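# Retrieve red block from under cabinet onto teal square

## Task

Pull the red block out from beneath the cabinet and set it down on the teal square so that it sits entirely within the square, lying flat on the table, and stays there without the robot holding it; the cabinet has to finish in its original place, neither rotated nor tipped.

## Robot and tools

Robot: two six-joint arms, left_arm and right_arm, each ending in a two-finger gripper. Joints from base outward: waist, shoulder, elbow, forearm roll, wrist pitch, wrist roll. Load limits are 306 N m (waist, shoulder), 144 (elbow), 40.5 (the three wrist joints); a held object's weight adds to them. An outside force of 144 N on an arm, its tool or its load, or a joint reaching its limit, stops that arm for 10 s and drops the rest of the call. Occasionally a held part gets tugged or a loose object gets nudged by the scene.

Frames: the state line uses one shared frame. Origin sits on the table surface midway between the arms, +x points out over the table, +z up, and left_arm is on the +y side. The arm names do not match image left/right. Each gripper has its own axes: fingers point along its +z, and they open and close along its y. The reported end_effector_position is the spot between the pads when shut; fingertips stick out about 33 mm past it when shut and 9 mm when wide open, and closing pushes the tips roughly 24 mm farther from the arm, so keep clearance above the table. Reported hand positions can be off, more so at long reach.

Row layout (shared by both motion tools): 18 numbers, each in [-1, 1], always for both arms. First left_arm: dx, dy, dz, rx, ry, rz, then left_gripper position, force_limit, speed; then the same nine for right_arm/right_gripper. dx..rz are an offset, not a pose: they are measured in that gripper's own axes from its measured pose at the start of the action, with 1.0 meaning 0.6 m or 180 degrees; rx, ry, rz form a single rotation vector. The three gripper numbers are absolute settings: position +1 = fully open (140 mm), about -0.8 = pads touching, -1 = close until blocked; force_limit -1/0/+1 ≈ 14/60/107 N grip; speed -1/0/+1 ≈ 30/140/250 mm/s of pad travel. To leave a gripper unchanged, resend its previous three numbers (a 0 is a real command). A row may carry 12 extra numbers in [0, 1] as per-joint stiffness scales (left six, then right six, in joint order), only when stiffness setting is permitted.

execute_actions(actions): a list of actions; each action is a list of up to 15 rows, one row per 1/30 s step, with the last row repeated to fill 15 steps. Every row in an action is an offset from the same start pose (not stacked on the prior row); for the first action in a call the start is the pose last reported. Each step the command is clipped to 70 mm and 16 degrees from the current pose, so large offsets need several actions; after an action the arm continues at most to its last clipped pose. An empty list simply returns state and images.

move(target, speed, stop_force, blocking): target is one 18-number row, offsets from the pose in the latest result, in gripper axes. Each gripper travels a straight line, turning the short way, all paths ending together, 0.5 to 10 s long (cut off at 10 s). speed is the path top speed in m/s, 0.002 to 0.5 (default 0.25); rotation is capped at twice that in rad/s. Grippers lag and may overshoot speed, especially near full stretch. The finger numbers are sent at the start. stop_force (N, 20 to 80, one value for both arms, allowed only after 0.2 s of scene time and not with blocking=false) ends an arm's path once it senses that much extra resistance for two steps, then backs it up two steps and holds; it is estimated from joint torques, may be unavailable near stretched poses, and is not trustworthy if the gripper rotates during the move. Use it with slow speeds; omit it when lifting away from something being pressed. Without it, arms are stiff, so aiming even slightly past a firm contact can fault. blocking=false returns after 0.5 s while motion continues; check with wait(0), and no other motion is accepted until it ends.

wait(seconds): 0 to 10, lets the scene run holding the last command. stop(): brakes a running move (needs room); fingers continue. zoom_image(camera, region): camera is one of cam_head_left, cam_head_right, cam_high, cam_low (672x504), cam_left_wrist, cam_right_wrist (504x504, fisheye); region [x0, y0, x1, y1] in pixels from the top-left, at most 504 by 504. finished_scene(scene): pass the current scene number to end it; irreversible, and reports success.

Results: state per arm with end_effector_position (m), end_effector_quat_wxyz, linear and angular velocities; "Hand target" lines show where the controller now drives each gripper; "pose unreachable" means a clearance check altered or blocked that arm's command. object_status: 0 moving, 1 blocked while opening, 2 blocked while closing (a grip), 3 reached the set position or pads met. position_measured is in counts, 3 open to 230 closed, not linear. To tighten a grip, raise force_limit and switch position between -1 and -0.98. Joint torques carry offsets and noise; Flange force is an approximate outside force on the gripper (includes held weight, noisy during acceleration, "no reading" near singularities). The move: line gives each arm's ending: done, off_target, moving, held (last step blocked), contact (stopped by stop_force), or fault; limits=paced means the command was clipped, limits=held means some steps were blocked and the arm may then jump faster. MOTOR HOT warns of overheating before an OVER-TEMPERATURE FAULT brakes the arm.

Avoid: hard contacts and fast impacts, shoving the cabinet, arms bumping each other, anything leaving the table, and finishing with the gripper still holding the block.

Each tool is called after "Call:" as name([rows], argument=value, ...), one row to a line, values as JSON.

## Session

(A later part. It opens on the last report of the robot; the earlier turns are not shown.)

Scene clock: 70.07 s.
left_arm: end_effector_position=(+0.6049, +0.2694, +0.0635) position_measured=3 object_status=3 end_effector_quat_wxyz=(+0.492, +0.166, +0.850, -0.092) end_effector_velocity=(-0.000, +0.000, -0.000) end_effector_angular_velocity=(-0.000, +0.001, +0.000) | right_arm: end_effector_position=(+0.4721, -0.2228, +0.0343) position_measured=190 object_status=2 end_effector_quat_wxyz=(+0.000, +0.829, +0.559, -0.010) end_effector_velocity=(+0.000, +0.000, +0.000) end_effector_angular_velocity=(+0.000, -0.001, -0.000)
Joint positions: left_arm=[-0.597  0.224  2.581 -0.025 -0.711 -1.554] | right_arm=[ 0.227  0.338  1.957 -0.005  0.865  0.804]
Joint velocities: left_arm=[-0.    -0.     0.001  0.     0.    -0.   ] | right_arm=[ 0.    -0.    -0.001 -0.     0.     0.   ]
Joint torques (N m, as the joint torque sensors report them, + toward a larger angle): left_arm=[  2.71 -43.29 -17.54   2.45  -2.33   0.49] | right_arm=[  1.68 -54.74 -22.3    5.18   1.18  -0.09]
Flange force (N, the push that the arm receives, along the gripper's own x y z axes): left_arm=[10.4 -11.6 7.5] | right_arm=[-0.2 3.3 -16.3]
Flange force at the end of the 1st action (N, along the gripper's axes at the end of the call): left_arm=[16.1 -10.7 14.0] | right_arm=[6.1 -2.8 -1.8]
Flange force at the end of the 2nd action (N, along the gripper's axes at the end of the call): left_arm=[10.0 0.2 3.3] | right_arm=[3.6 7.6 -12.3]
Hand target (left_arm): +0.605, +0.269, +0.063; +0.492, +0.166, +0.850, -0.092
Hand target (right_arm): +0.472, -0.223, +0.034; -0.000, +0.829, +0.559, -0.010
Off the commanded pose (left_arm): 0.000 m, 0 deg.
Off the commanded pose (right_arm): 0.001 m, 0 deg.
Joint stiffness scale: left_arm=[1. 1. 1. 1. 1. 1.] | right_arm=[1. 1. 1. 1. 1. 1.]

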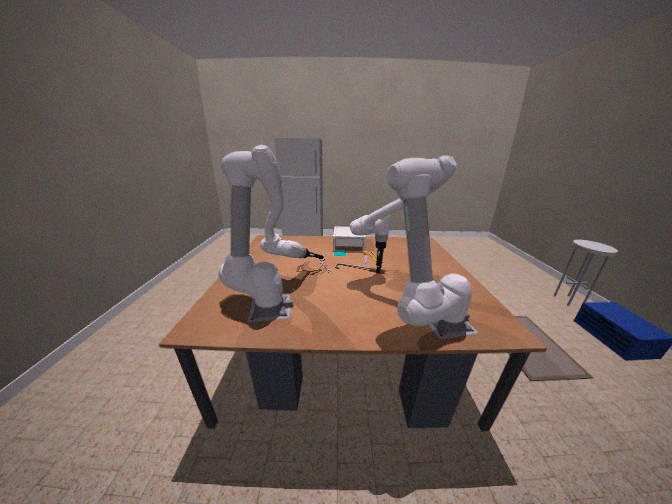

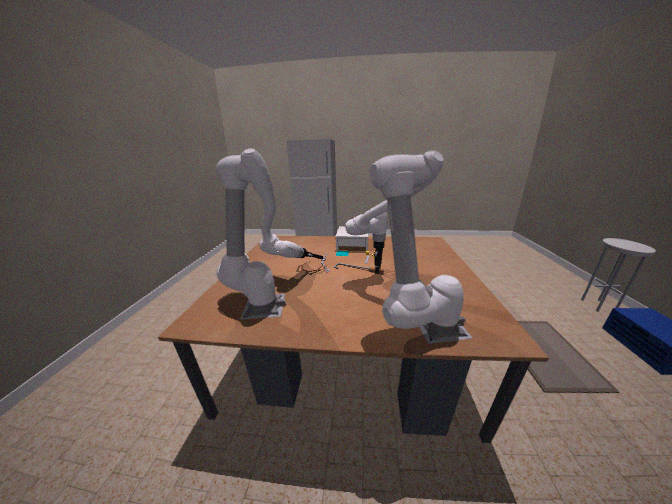

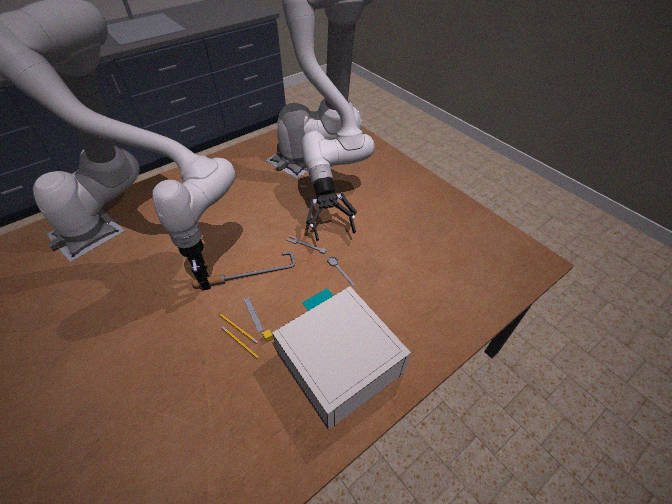

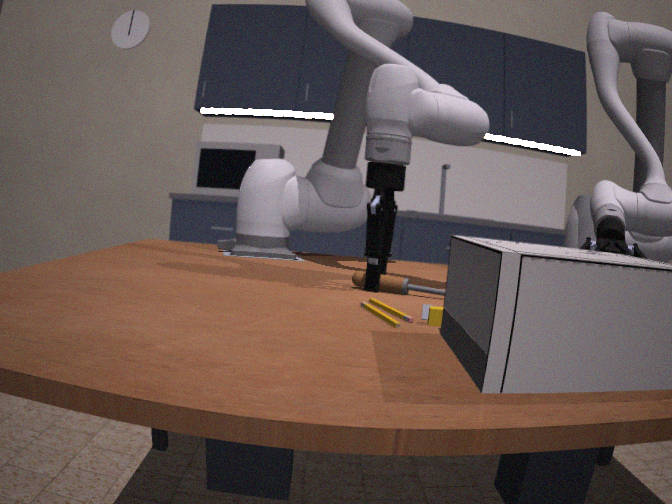

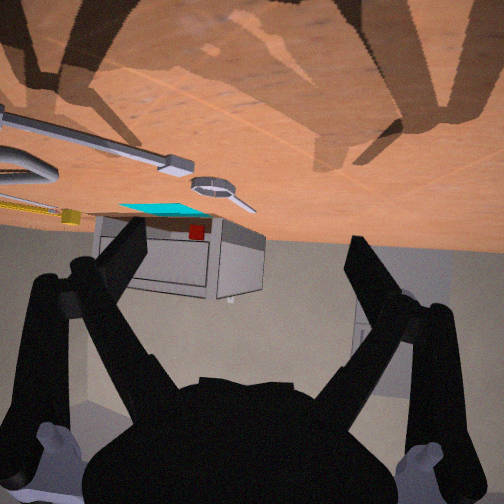

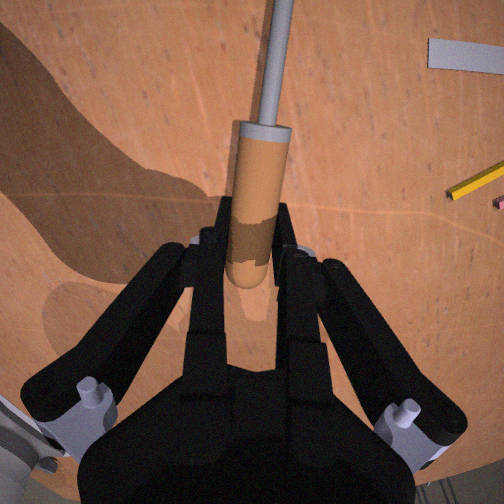

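Call:
move(target=[0,0,0,0,0,0,1,0,0,0,0,-0.035,0,0,0,-1,0.6,-0.5], speed=0.05)

Call:
move(target=[0,0,0,0,0,0,1,0,0,0.198,-0.102,0,0.006,0.004,0.378,-1,0.6,-0.5], speed=0.2)

Scene clock: 89.87 s.
left_arm: end_effector_position=(+0.6049, +0.2694, +0.0635) position_measured=3 object_status=3 end_effector_quat_wxyz=(+0.492, +0.166, +0.850, -0.092) end_effector_velocity=(-0.000, +0.001, -0.001) end_effector_angular_velocity=(+0.001, +0.001, +0.001) | right_arm: end_effector_position=(+0.4724, -0.2227, +0.0529) position_measured=190 object_status=2 end_effector_quat_wxyz=(+0.000, +0.829, +0.559, -0.009) end_effector_velocity=(-0.001, -0.001, -0.000) end_effector_angular_velocity=(-0.001, +0.002, +0.001)
Joint positions: left_arm=[-0.597  0.224  2.581 -0.025 -0.711 -1.554] | right_arm=[ 0.227  0.317  1.945 -0.005  0.897  0.804]
Joint velocities: left_arm=[-0.     0.     0.001 -0.002 -0.     0.001] | right_arm=[-0.    -0.     0.     0.     0.002 -0.001]
Joint torques (N m, as the joint torque sensors report them, + toward a larger angle): left_arm=[ -1.29 -42.87 -17.89   2.54  -1.74   0.64] | right_arm=[ -4.56 -67.15 -32.79   3.19  -0.64  -0.03]
Flange force (N, the push that the arm receives, along the gripper's own x y z axes): left_arm=[12.1 0.4 7.0] | right_arm=[7.3 -3.3 2.4]
Hand target (left_arm): +0.605, +0.269, +0.063; +0.492, +0.166, +0.850, -0.092
Hand target (right_arm): +0.472, -0.223, +0.055; +0.000, +0.829, +0.559, -0.010
Off the commanded pose (left_arm): 0.000 m, 0 deg.
Off the commanded pose (right_arm): 0.002 m, 0 deg.
Joint stiffness scale: left_arm=[1. 1. 1. 1. 1. 1.] | right_arm=[1. 1. 1. 1. 1. 1.]
move: done

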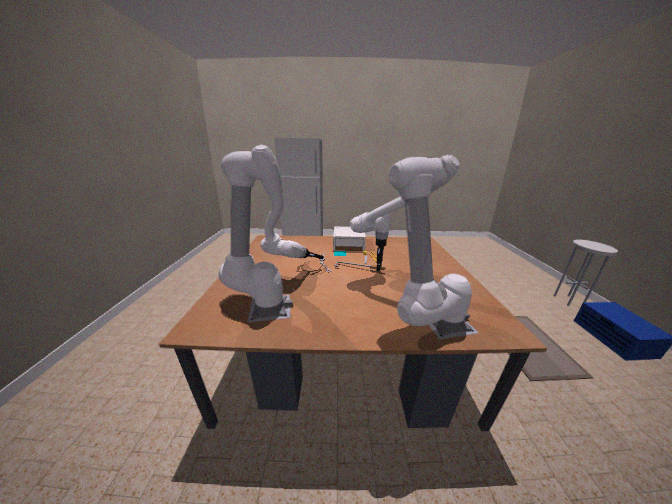

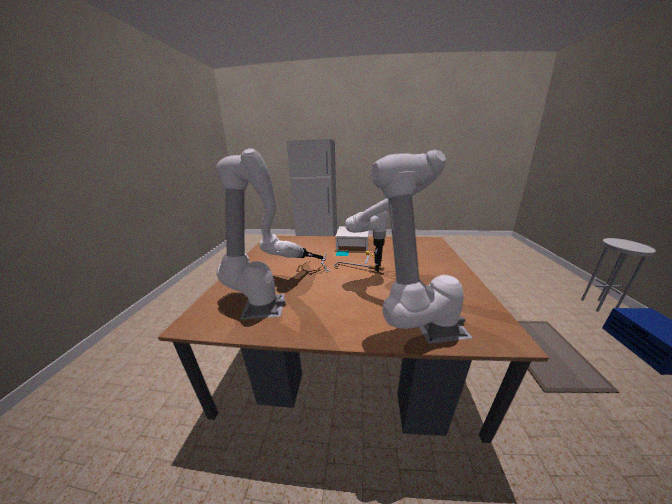

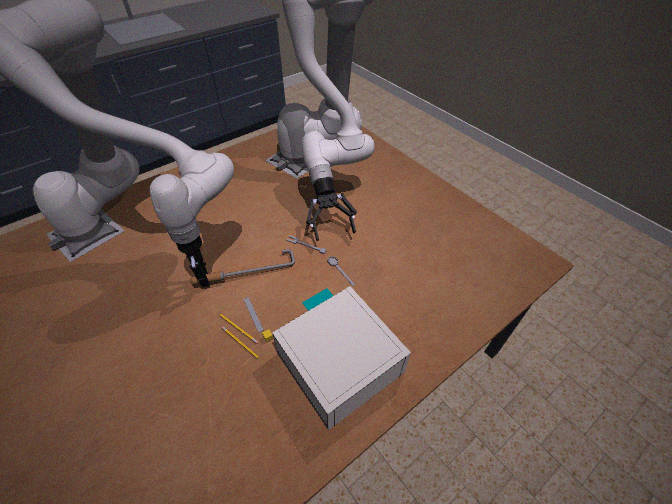

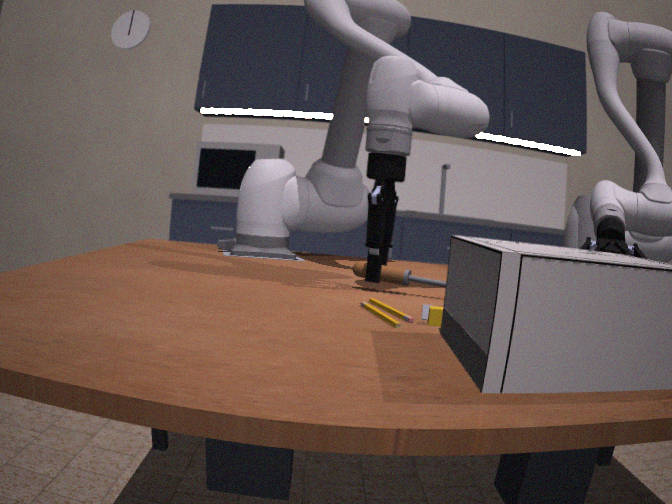

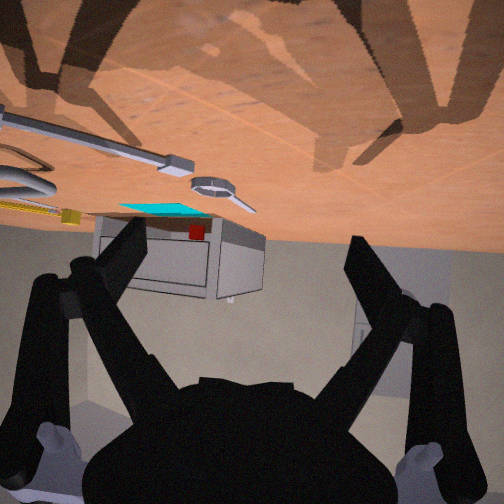

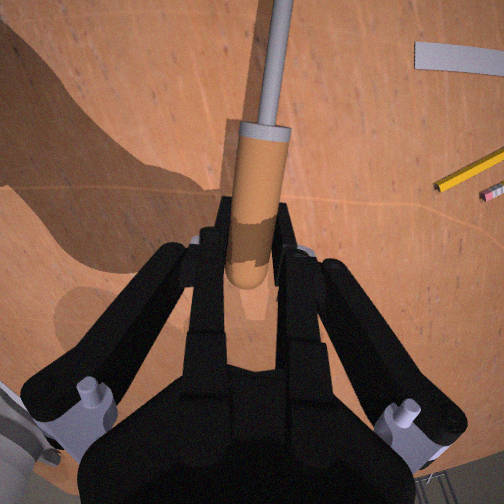

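Scene clock: 93.20 s.
left_arm: end_effector_position=(+0.6049, +0.2694, +0.0635) position_measured=3 object_status=3 end_effector_quat_wxyz=(+0.492, +0.166, +0.850, -0.092) end_effector_velocity=(+0.000, -0.000, +0.000) end_effector_angular_velocity=(-0.001, -0.000, +0.001) | right_arm: end_effector_position=(+0.4616, -0.0910, +0.0515) position_measured=190 object_status=2 end_effector_quat_wxyz=(-0.007, +1.000, +0.002, -0.004) end_effector_velocity=(-0.000, +0.001, -0.000) end_effector_angular_velocity=(-0.000, +0.001, -0.010)
Joint positions: left_arm=[-0.597  0.224  2.581 -0.025 -0.711 -1.554] | right_arm=[0.403 0.391 1.837 0.02  0.913 2.148]
Joint velocities: left_arm=[-0.     0.    -0.    -0.001  0.    -0.   ] | right_arm=[ 0.001  0.001 -0.001  0.     0.001  0.011]
Joint torques (N m, as the joint torque sensors report them, + toward a larger angle): left_arm=[  1.16 -44.61 -18.02   2.09  -2.59   0.47] | right_arm=[ -5.75 -75.03 -33.36   3.11  -0.46  -0.32]
Flange force (N, the push that the arm receives, along the gripper's own x y z axes): left_arm=[12.9 -5.4 10.1] | right_arm=[-2.6 -9.0 2.2]
Hand target (left_arm): +0.605, +0.269, +0.063; +0.492, +0.166, +0.850, -0.092
Hand target (right_arm): +0.460, -0.090, +0.052; -0.006, +1.000, -0.000, -0.007
Off the commanded pose (left_arm): 0.000 m, 0 deg.
Off the commanded pose (right_arm): 0.002 m, 0 deg.
Joint stiffness scale: left_arm=[1. 1. 1. 1. 1. 1.] | right_arm=[1. 1. 1. 1. 1. 1.]
move: done

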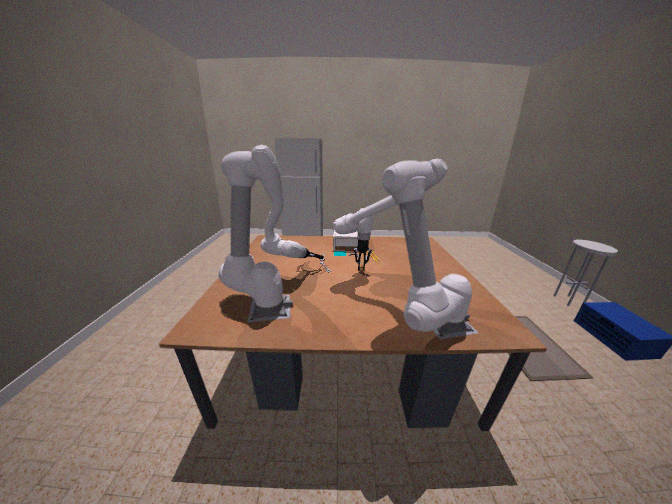

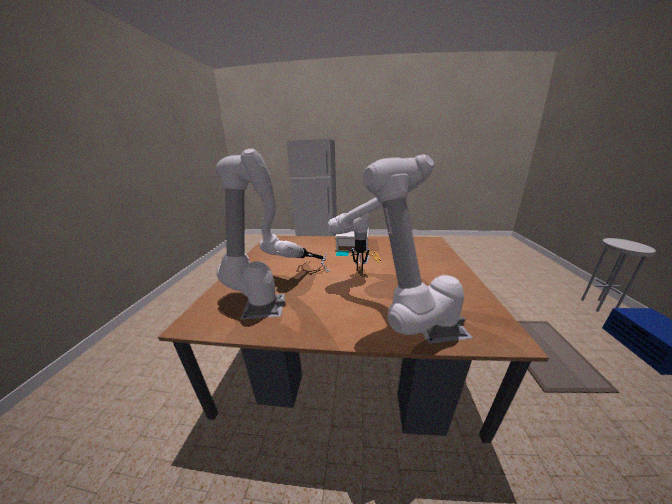

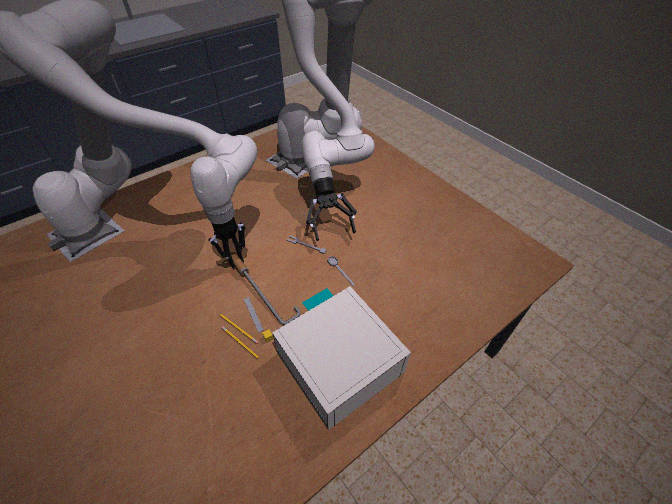

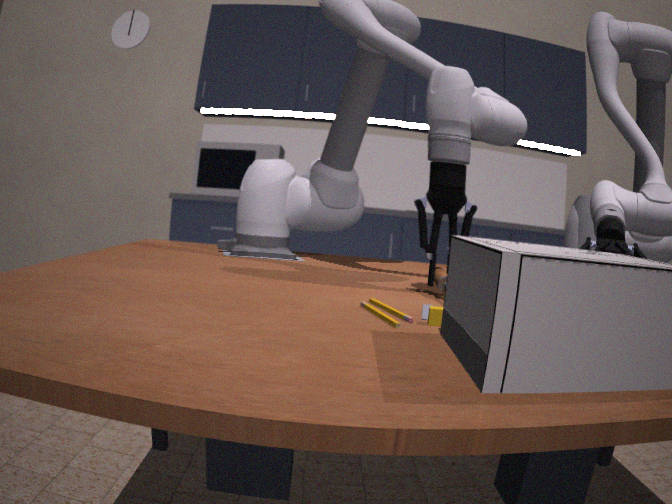

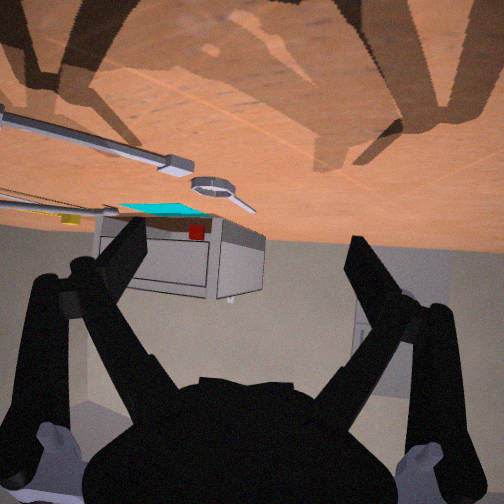

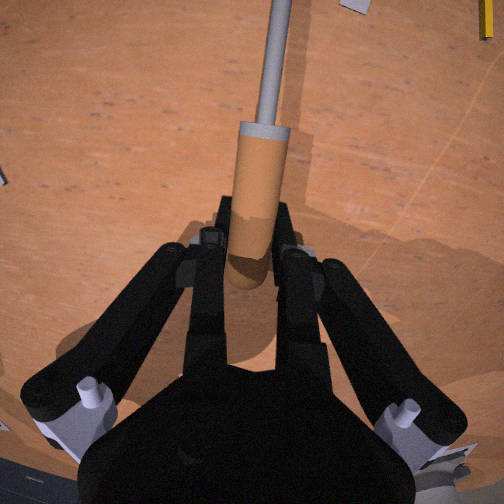

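Call:
zoom_image(camera="cam_left_wrist", region=[0, 170, 240, 270])

Call:
zoom_image(camera="cam_high", region=[200, 230, 360, 360])

Region (0, 170, 240, 270) of cam_left_wrist's 504x504 image, scaled by 2.100, with more detail than that image has; it fills the top 210 rows of this view, and the rest is white.

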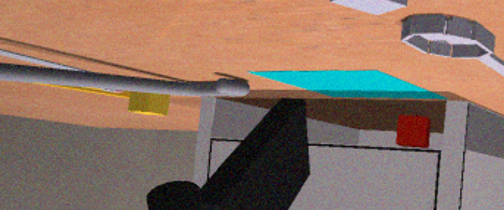

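Region (200, 230, 360, 360) of cam_high's 672x504 image, scaled by 3.150, with more detail than that image has; it fills the top 410 rows of this view, and the rest is white.

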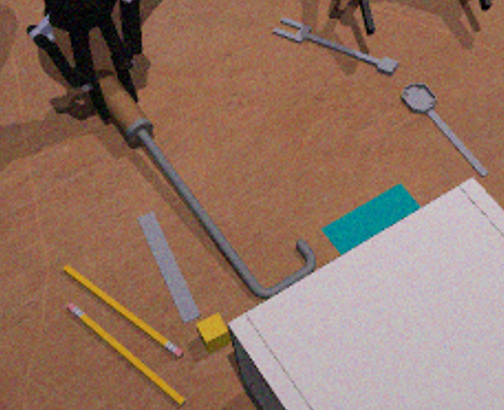

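Call:
move(target=[0,0,0,0.06,0,0.035,1,0,0,0.2,0,0.014,0,0,0,-1,0.6,-0.5], speed=0.06)

Call:
zoom_image(camera="cam_left_wrist", region=[60, 170, 300, 290])

Scene clock: 101.83 s.
left_arm: end_effector_position=(+0.6024, +0.2705, +0.0618) position_measured=3 object_status=3 end_effector_quat_wxyz=(+0.476, +0.257, +0.828, -0.143) end_effector_velocity=(-0.000, -0.000, +0.000) end_effector_angular_velocity=(-0.001, +0.001, -0.003) | right_arm: end_effector_position=(+0.5807, -0.0888, +0.0415) position_measured=190 object_status=2 end_effector_quat_wxyz=(-0.008, +1.000, +0.000, -0.002) end_effector_velocity=(+0.000, +0.000, +0.000) end_effector_angular_velocity=(-0.000, +0.000, +0.000)
Joint positions: left_arm=[-0.413  0.239  2.553  0.505 -0.725 -1.755] | right_arm=[0.32  0.531 1.634 0.02  0.972 2.069]
Joint velocities: left_arm=[ 0.001  0.    -0.     0.006 -0.    -0.004] | right_arm=[-0.     0.    -0.001 -0.     0.001  0.   ]
Joint torques (N m, as the joint torque sensors report them, + toward a larger angle): left_arm=[  6.87 -45.96 -21.23   1.78  -2.4   -0.14] | right_arm=[ -4.   -86.52 -33.39   3.38  -0.14   0.12]
Flange force (N, the push that the arm receives, along the gripper's own x y z axes): left_arm=[5.7 -23.2 11.3] | right_arm=[-0.8 -5.4 -1.2]
Hand target (left_arm): +0.605, +0.269, +0.064; +0.478, +0.257, +0.827, -0.145
Hand target (right_arm): +0.581, -0.091, +0.042; -0.006, +1.000, +0.002, -0.004
Off the commanded pose (left_arm): 0.003 m, 0 deg.
Off the commanded pose (right_arm): 0.002 m, 0 deg.
Joint stiffness scale: left_arm=[1. 1. 1. 1. 1. 1.] | right_arm=[1. 1. 1. 1. 1. 1.]
move: done

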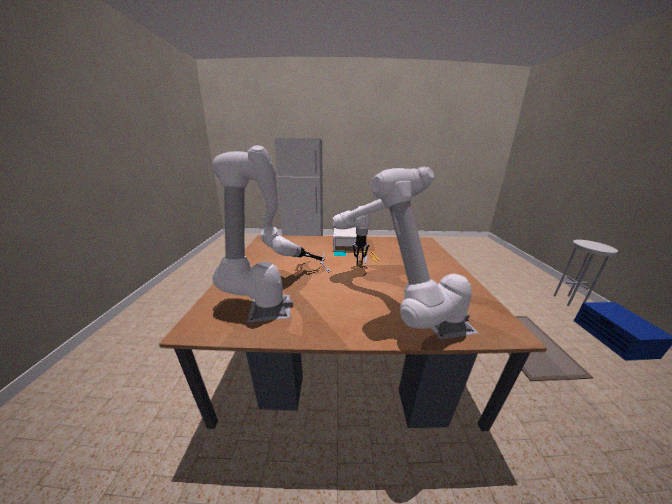

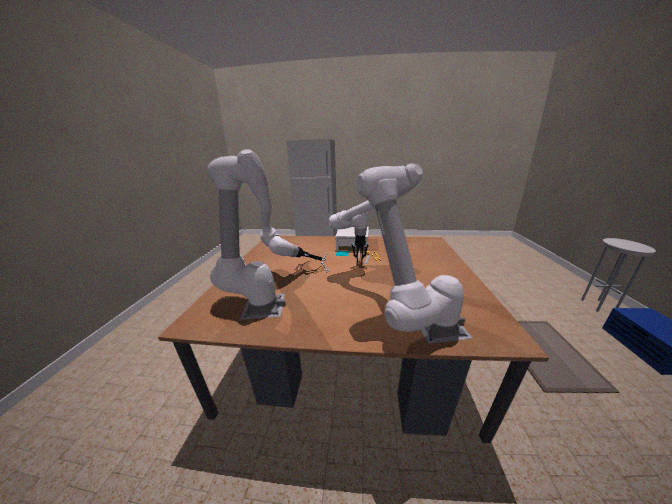

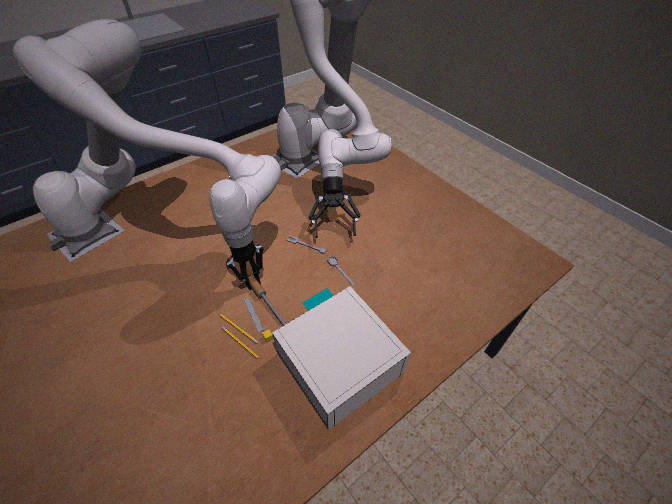

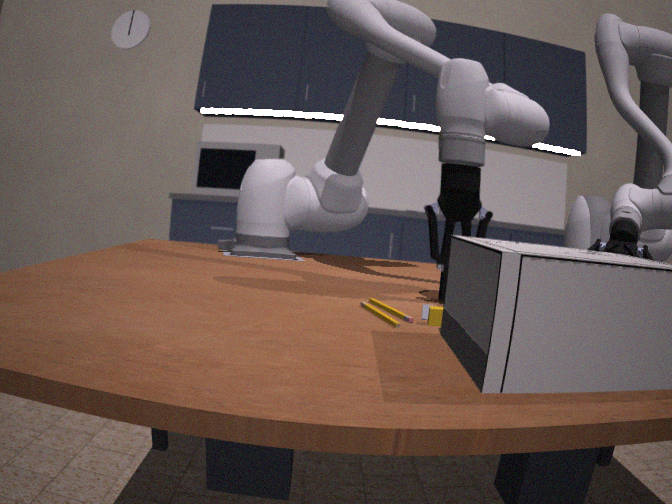

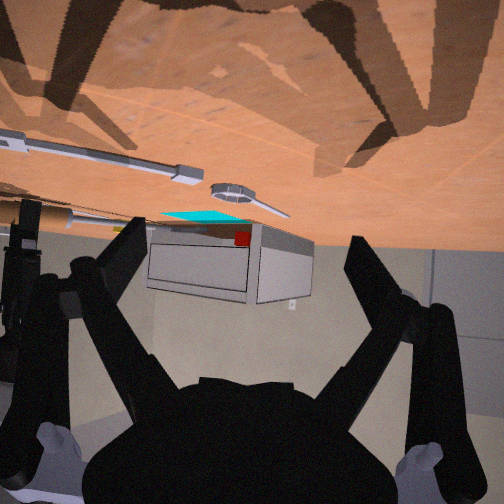

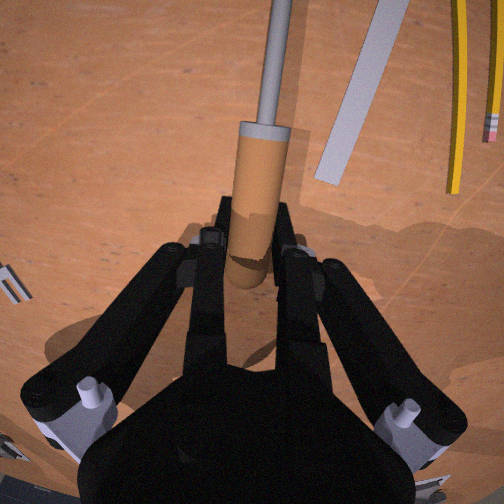

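Region (60, 170, 300, 290) of cam_left_wrist's 504x504 image, scaled by 2.100, with more detail than that image has.

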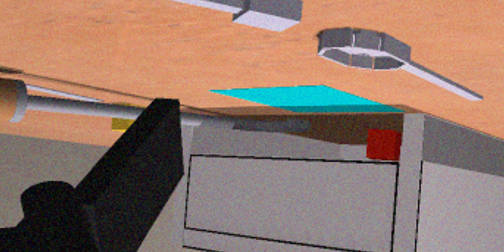

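Call:
move(target=[-0.03,-0.14,-0.017,0,0,0,1,0,0,0.13,0.003,-0.002,0,0,0,-0.98,1,-0.5], speed=0.06)

Call:
zoom_image(camera="cam_left_wrist", region=[130, 170, 330, 290])

Scene clock: 107.43 s.
left_arm: end_effector_position=(+0.5579, +0.1990, +0.0840) position_measured=3 object_status=3 end_effector_quat_wxyz=(+0.479, +0.257, +0.827, -0.145) end_effector_velocity=(+0.000, -0.001, +0.000) end_effector_angular_velocity=(+0.001, -0.001, +0.002) | right_arm: end_effector_position=(+0.6579, -0.0889, +0.0416) position_measured=192 object_status=2 end_effector_quat_wxyz=(-0.009, +1.000, -0.002, -0.000) end_effector_velocity=(+0.000, +0.000, +0.000) end_effector_angular_velocity=(-0.000, +0.000, +0.001)
Joint positions: left_arm=[-0.664  0.152  2.592  0.188 -0.654 -1.647] | right_arm=[0.275 0.62  1.482 0.02  1.032 2.029]
Joint velocities: left_arm=[-0.004 -0.001 -0.    -0.01   0.001  0.006] | right_arm=[ 0.     0.    -0.002 -0.     0.002 -0.   ]
Joint torques (N m, as the joint torque sensors report them, + toward a larger angle): left_arm=[  3.75 -37.26 -22.32   2.92  -1.93   0.45] | right_arm=[ -3.67 -96.16 -32.71   3.71  -0.15   0.01]
Flange force (N, the push that the arm receives, along the gripper's own x y z axes): left_arm=[9.2 -17.8 5.1] | right_arm=[5.0 -7.9 -2.0]
Hand target (left_arm): +0.555, +0.201, +0.082; +0.476, +0.257, +0.828, -0.143
Hand target (right_arm): +0.659, -0.091, +0.042; -0.008, +1.000, +0.000, -0.002
Off the commanded pose (left_arm): 0.004 m, 0 deg.
Off the commanded pose (right_arm): 0.002 m, 0 deg.
Joint stiffness scale: left_arm=[1. 1. 1. 1. 1. 1.] | right_arm=[1. 1. 1. 1. 1. 1.]
move: off_target (left_arm)

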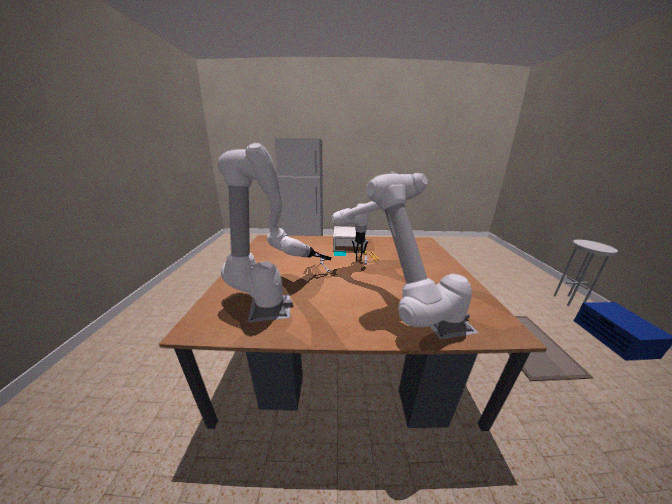

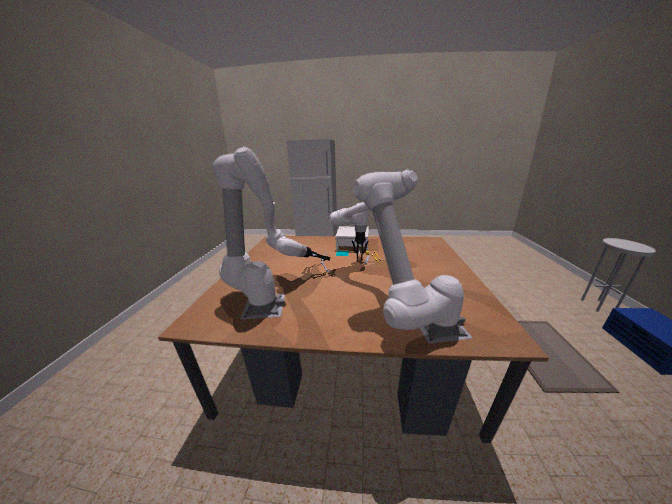

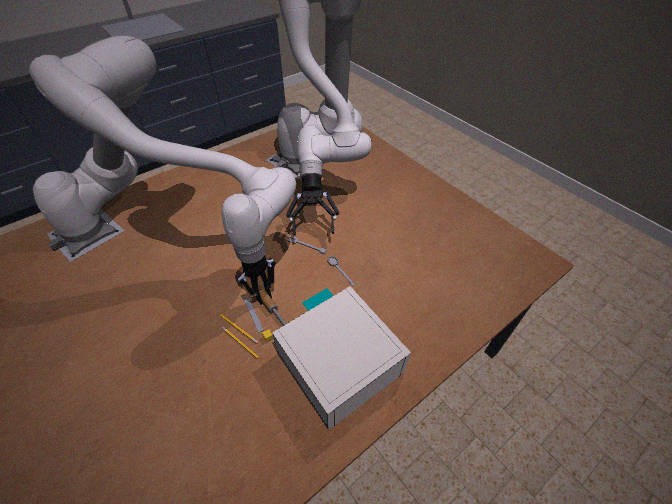

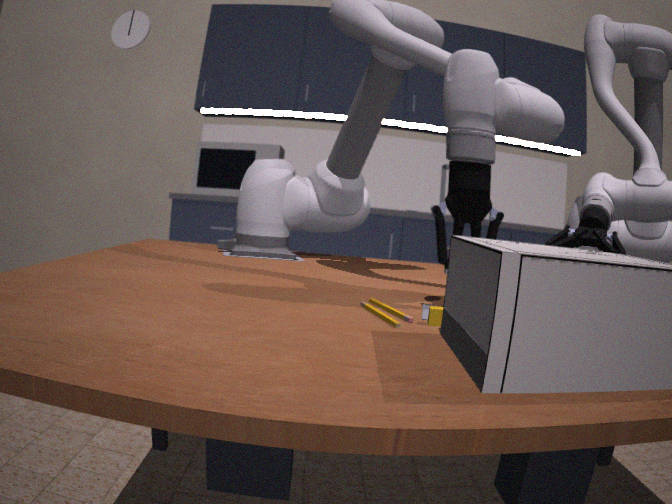

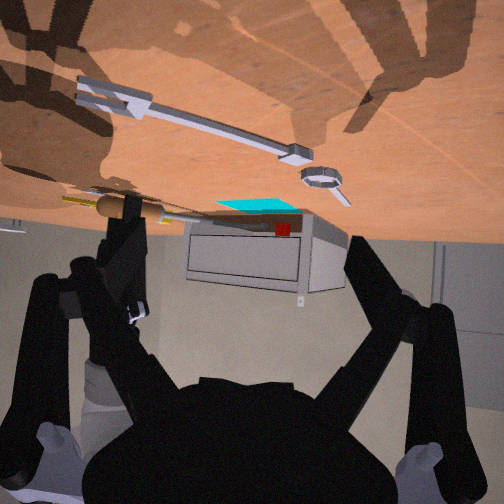

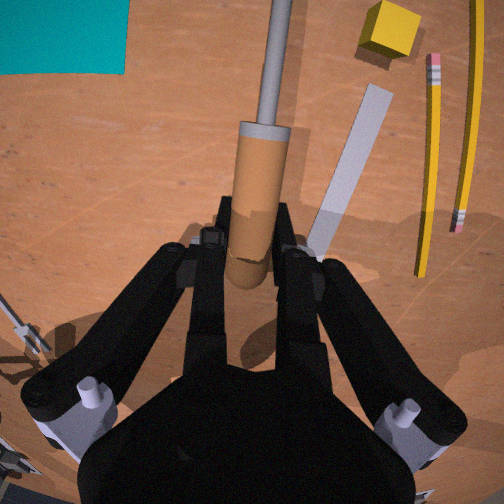

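Region (130, 170, 330, 290) of cam_left_wrist's 504x504 image, scaled by 2.520, with more detail than that image has; it fills the top 302 rows of this view, and the rest is white.

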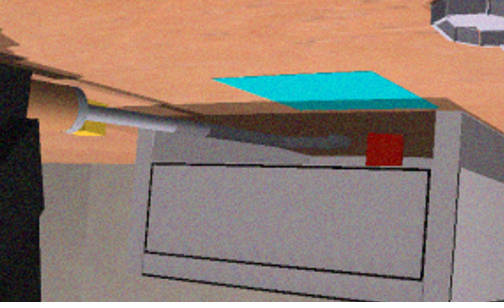

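Call:
move(target=[0,0,0,0,0,0,1,0,0,0.125,0.003,-0.002,0,0,0,-0.98,1,-0.5], speed=0.05)

Call:
zoom_image(camera="cam_left_wrist", region=[170, 190, 330, 270])

Scene clock: 112.47 s.
left_arm: end_effector_position=(+0.5579, +0.1990, +0.0840) position_measured=3 object_status=3 end_effector_quat_wxyz=(+0.479, +0.257, +0.827, -0.145) end_effector_velocity=(-0.000, -0.000, +0.000) end_effector_angular_velocity=(+0.002, -0.001, -0.002) | right_arm: end_effector_position=(+0.7321, -0.0890, +0.0419) position_measured=192 object_status=2 end_effector_quat_wxyz=(-0.010, +1.000, -0.003, +0.002) end_effector_velocity=(+0.001, +0.000, +0.001) end_effector_angular_velocity=(-0.000, +0.000, +0.001)
Joint positions: left_arm=[-0.664  0.152  2.592  0.187 -0.654 -1.647] | right_arm=[0.238 0.712 1.317 0.02  1.101 1.996]
Joint velocities: left_arm=[ 0.    -0.     0.     0.002 -0.     0.002] | right_arm=[ 0.     0.001 -0.003 -0.     0.003 -0.001]
Joint torques (N m, as the joint torque sensors report them, + toward a larger angle): left_arm=[  1.31 -37.33 -21.85   1.98  -2.45   0.67] | right_arm=[  -3.01 -105.04  -39.34    3.65   -0.53    0.08]
Flange force (N, the push that the arm receives, along the gripper's own x y z axes): left_arm=[7.1 -5.3 3.1] | right_arm=[-5.8 -0.7 0.6]
Hand target (left_arm): +0.558, +0.199, +0.084; +0.479, +0.257, +0.827, -0.145
Hand target (right_arm): +0.733, -0.091, +0.043; -0.009, +1.000, -0.002, -0.000
Off the commanded pose (left_arm): 0.000 m, 0 deg.
Off the commanded pose (right_arm): 0.002 m, 0 deg.
Joint stiffness scale: left_arm=[1. 1. 1. 1. 1. 1.] | right_arm=[1. 1. 1. 1. 1. 1.]
move: done

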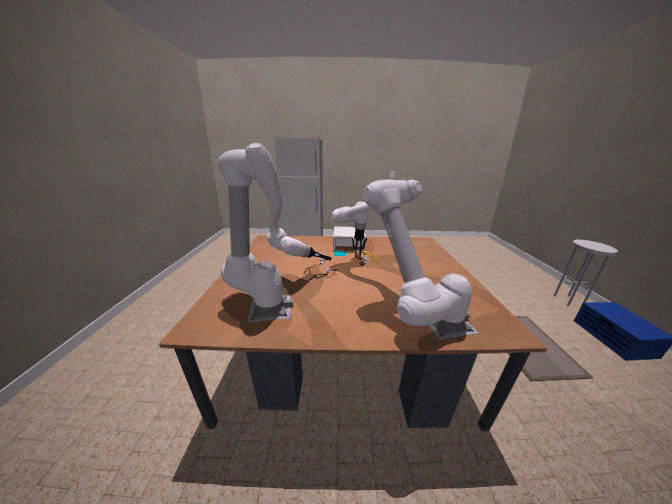

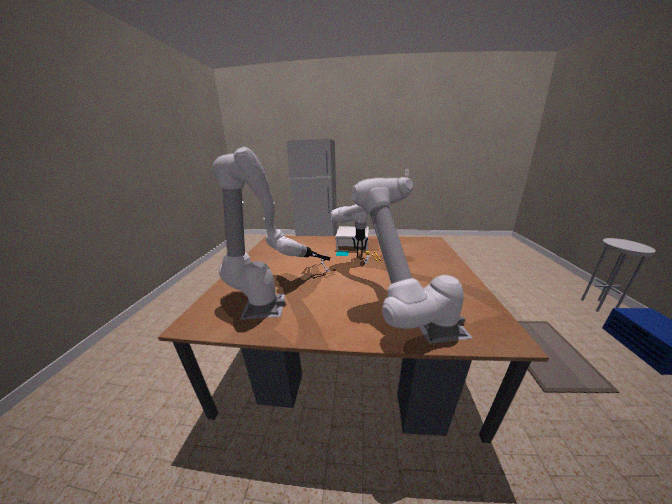

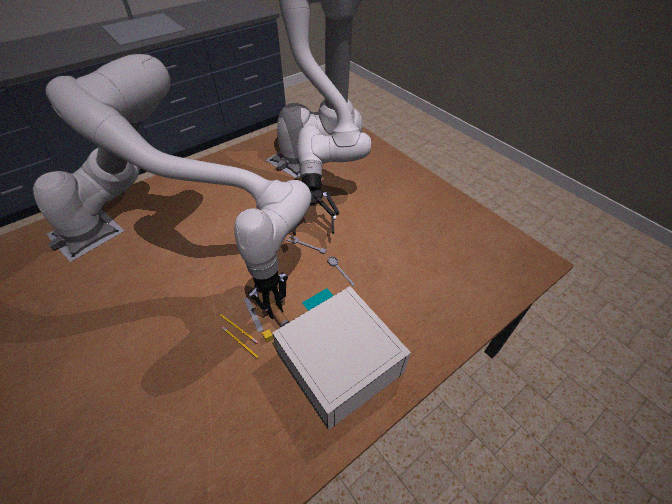

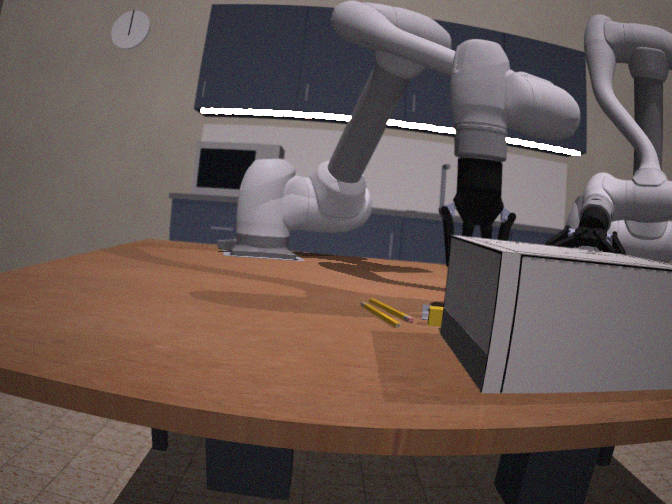

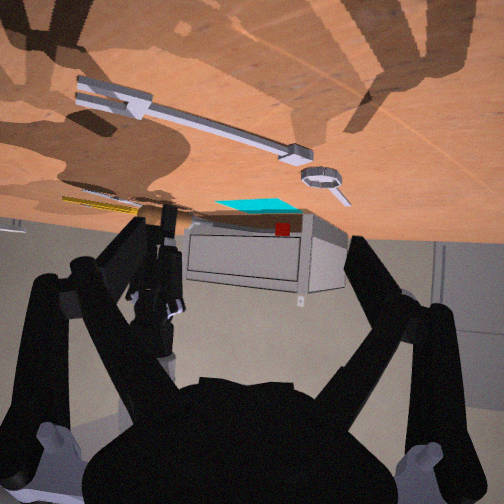

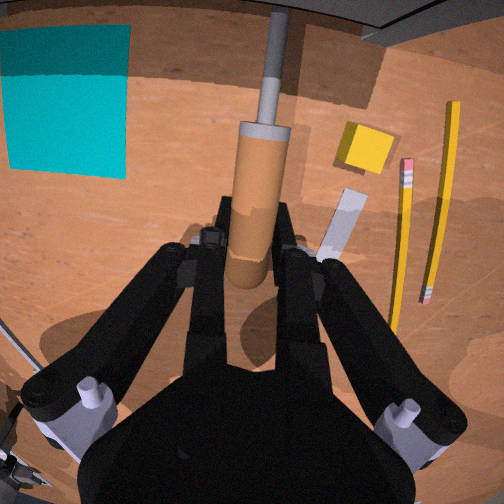

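Region (170, 190, 330, 270) of cam_left_wrist's 504x504 image, scaled by 3.150, with more detail than that image has.

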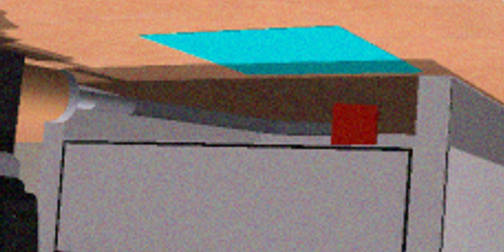

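Call:
move(target=[0,0,0,0,0,0,1,0,0,0.015,-0.15,0,0,0,0,-0.98,1,-0.5], speed=0.05)

Call:
zoom_image(camera="cam_left_wrist", region=[170, 190, 330, 270])

Scene clock: 120.10 s.
left_arm: end_effector_position=(+0.5579, +0.1990, +0.0840) position_measured=3 object_status=3 end_effector_quat_wxyz=(+0.479, +0.257, +0.827, -0.145) end_effector_velocity=(+0.000, -0.001, +0.000) end_effector_angular_velocity=(+0.001, -0.002, -0.003) | right_arm: end_effector_position=(+0.7431, -0.0001, +0.0437) position_measured=192 object_status=2 end_effector_quat_wxyz=(-0.013, +1.000, -0.002, +0.004) end_effector_velocity=(+0.000, +0.000, +0.000) end_effector_angular_velocity=(-0.000, +0.000, -0.000)
Joint positions: left_arm=[-0.664  0.152  2.592  0.187 -0.654 -1.647] | right_arm=[0.317 0.79  1.172 0.02  1.162 2.075]
Joint velocities: left_arm=[-0.    -0.    -0.001  0.002 -0.     0.001] | right_arm=[ 0.     0.001 -0.003 -0.     0.002  0.   ]
Joint torques (N m, as the joint torque sensors report them, + toward a larger angle): left_arm=[  0.17 -38.6  -23.01   1.83  -2.12   0.43] | right_arm=[  -3.3  -112.83  -38.73    3.71   -0.78    0.11]
Flange force (N, the push that the arm receives, along the gripper's own x y z axes): left_arm=[12.3 -1.6 5.2] | right_arm=[-0.3 -3.8 -0.3]
Hand target (left_arm): +0.558, +0.199, +0.084; +0.479, +0.257, +0.827, -0.145
Hand target (right_arm): +0.742, +0.001, +0.044; -0.011, +1.000, -0.003, +0.002
Off the commanded pose (left_arm): 0.000 m, 0 deg.
Off the commanded pose (right_arm): 0.002 m, 0 deg.
Joint stiffness scale: left_arm=[1. 1. 1. 1. 1. 1.] | right_arm=[1. 1. 1. 1. 1. 1.]
move: done

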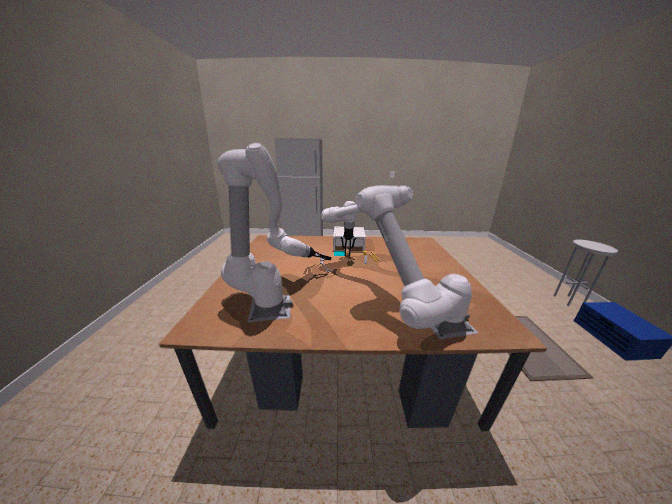

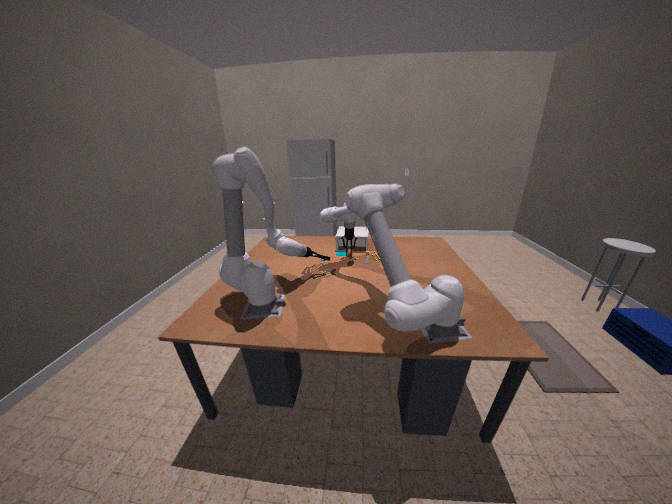

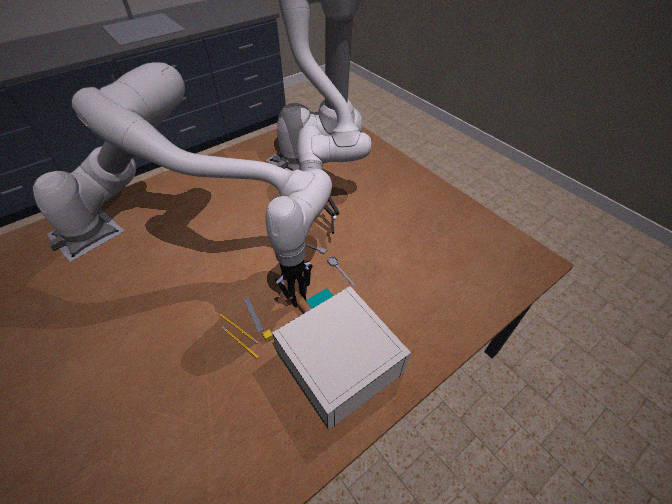

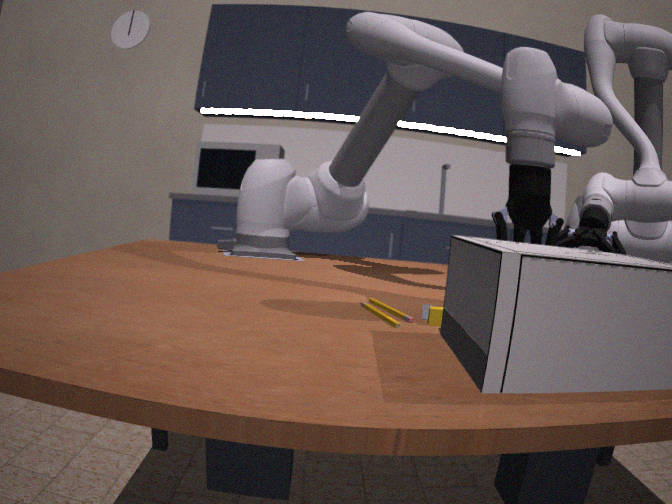

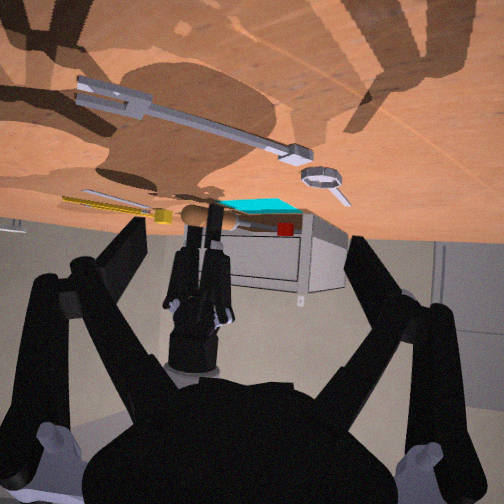

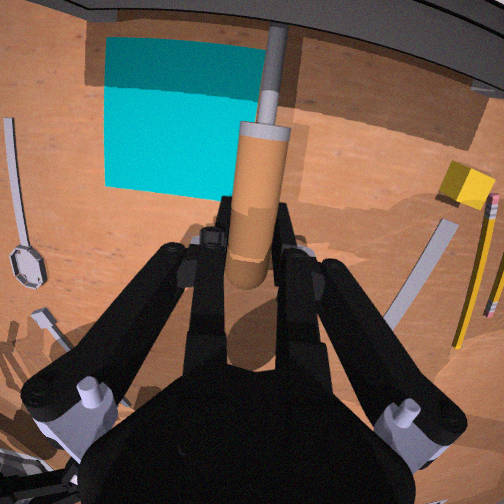

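Region (170, 190, 330, 270) of cam_left_wrist's 504x504 image, scaled by 3.150, with more detail than that image has.

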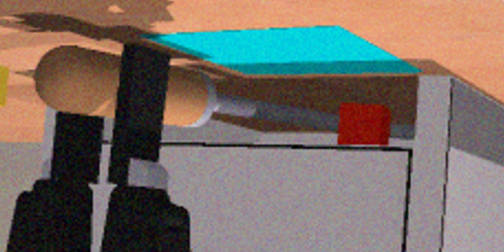

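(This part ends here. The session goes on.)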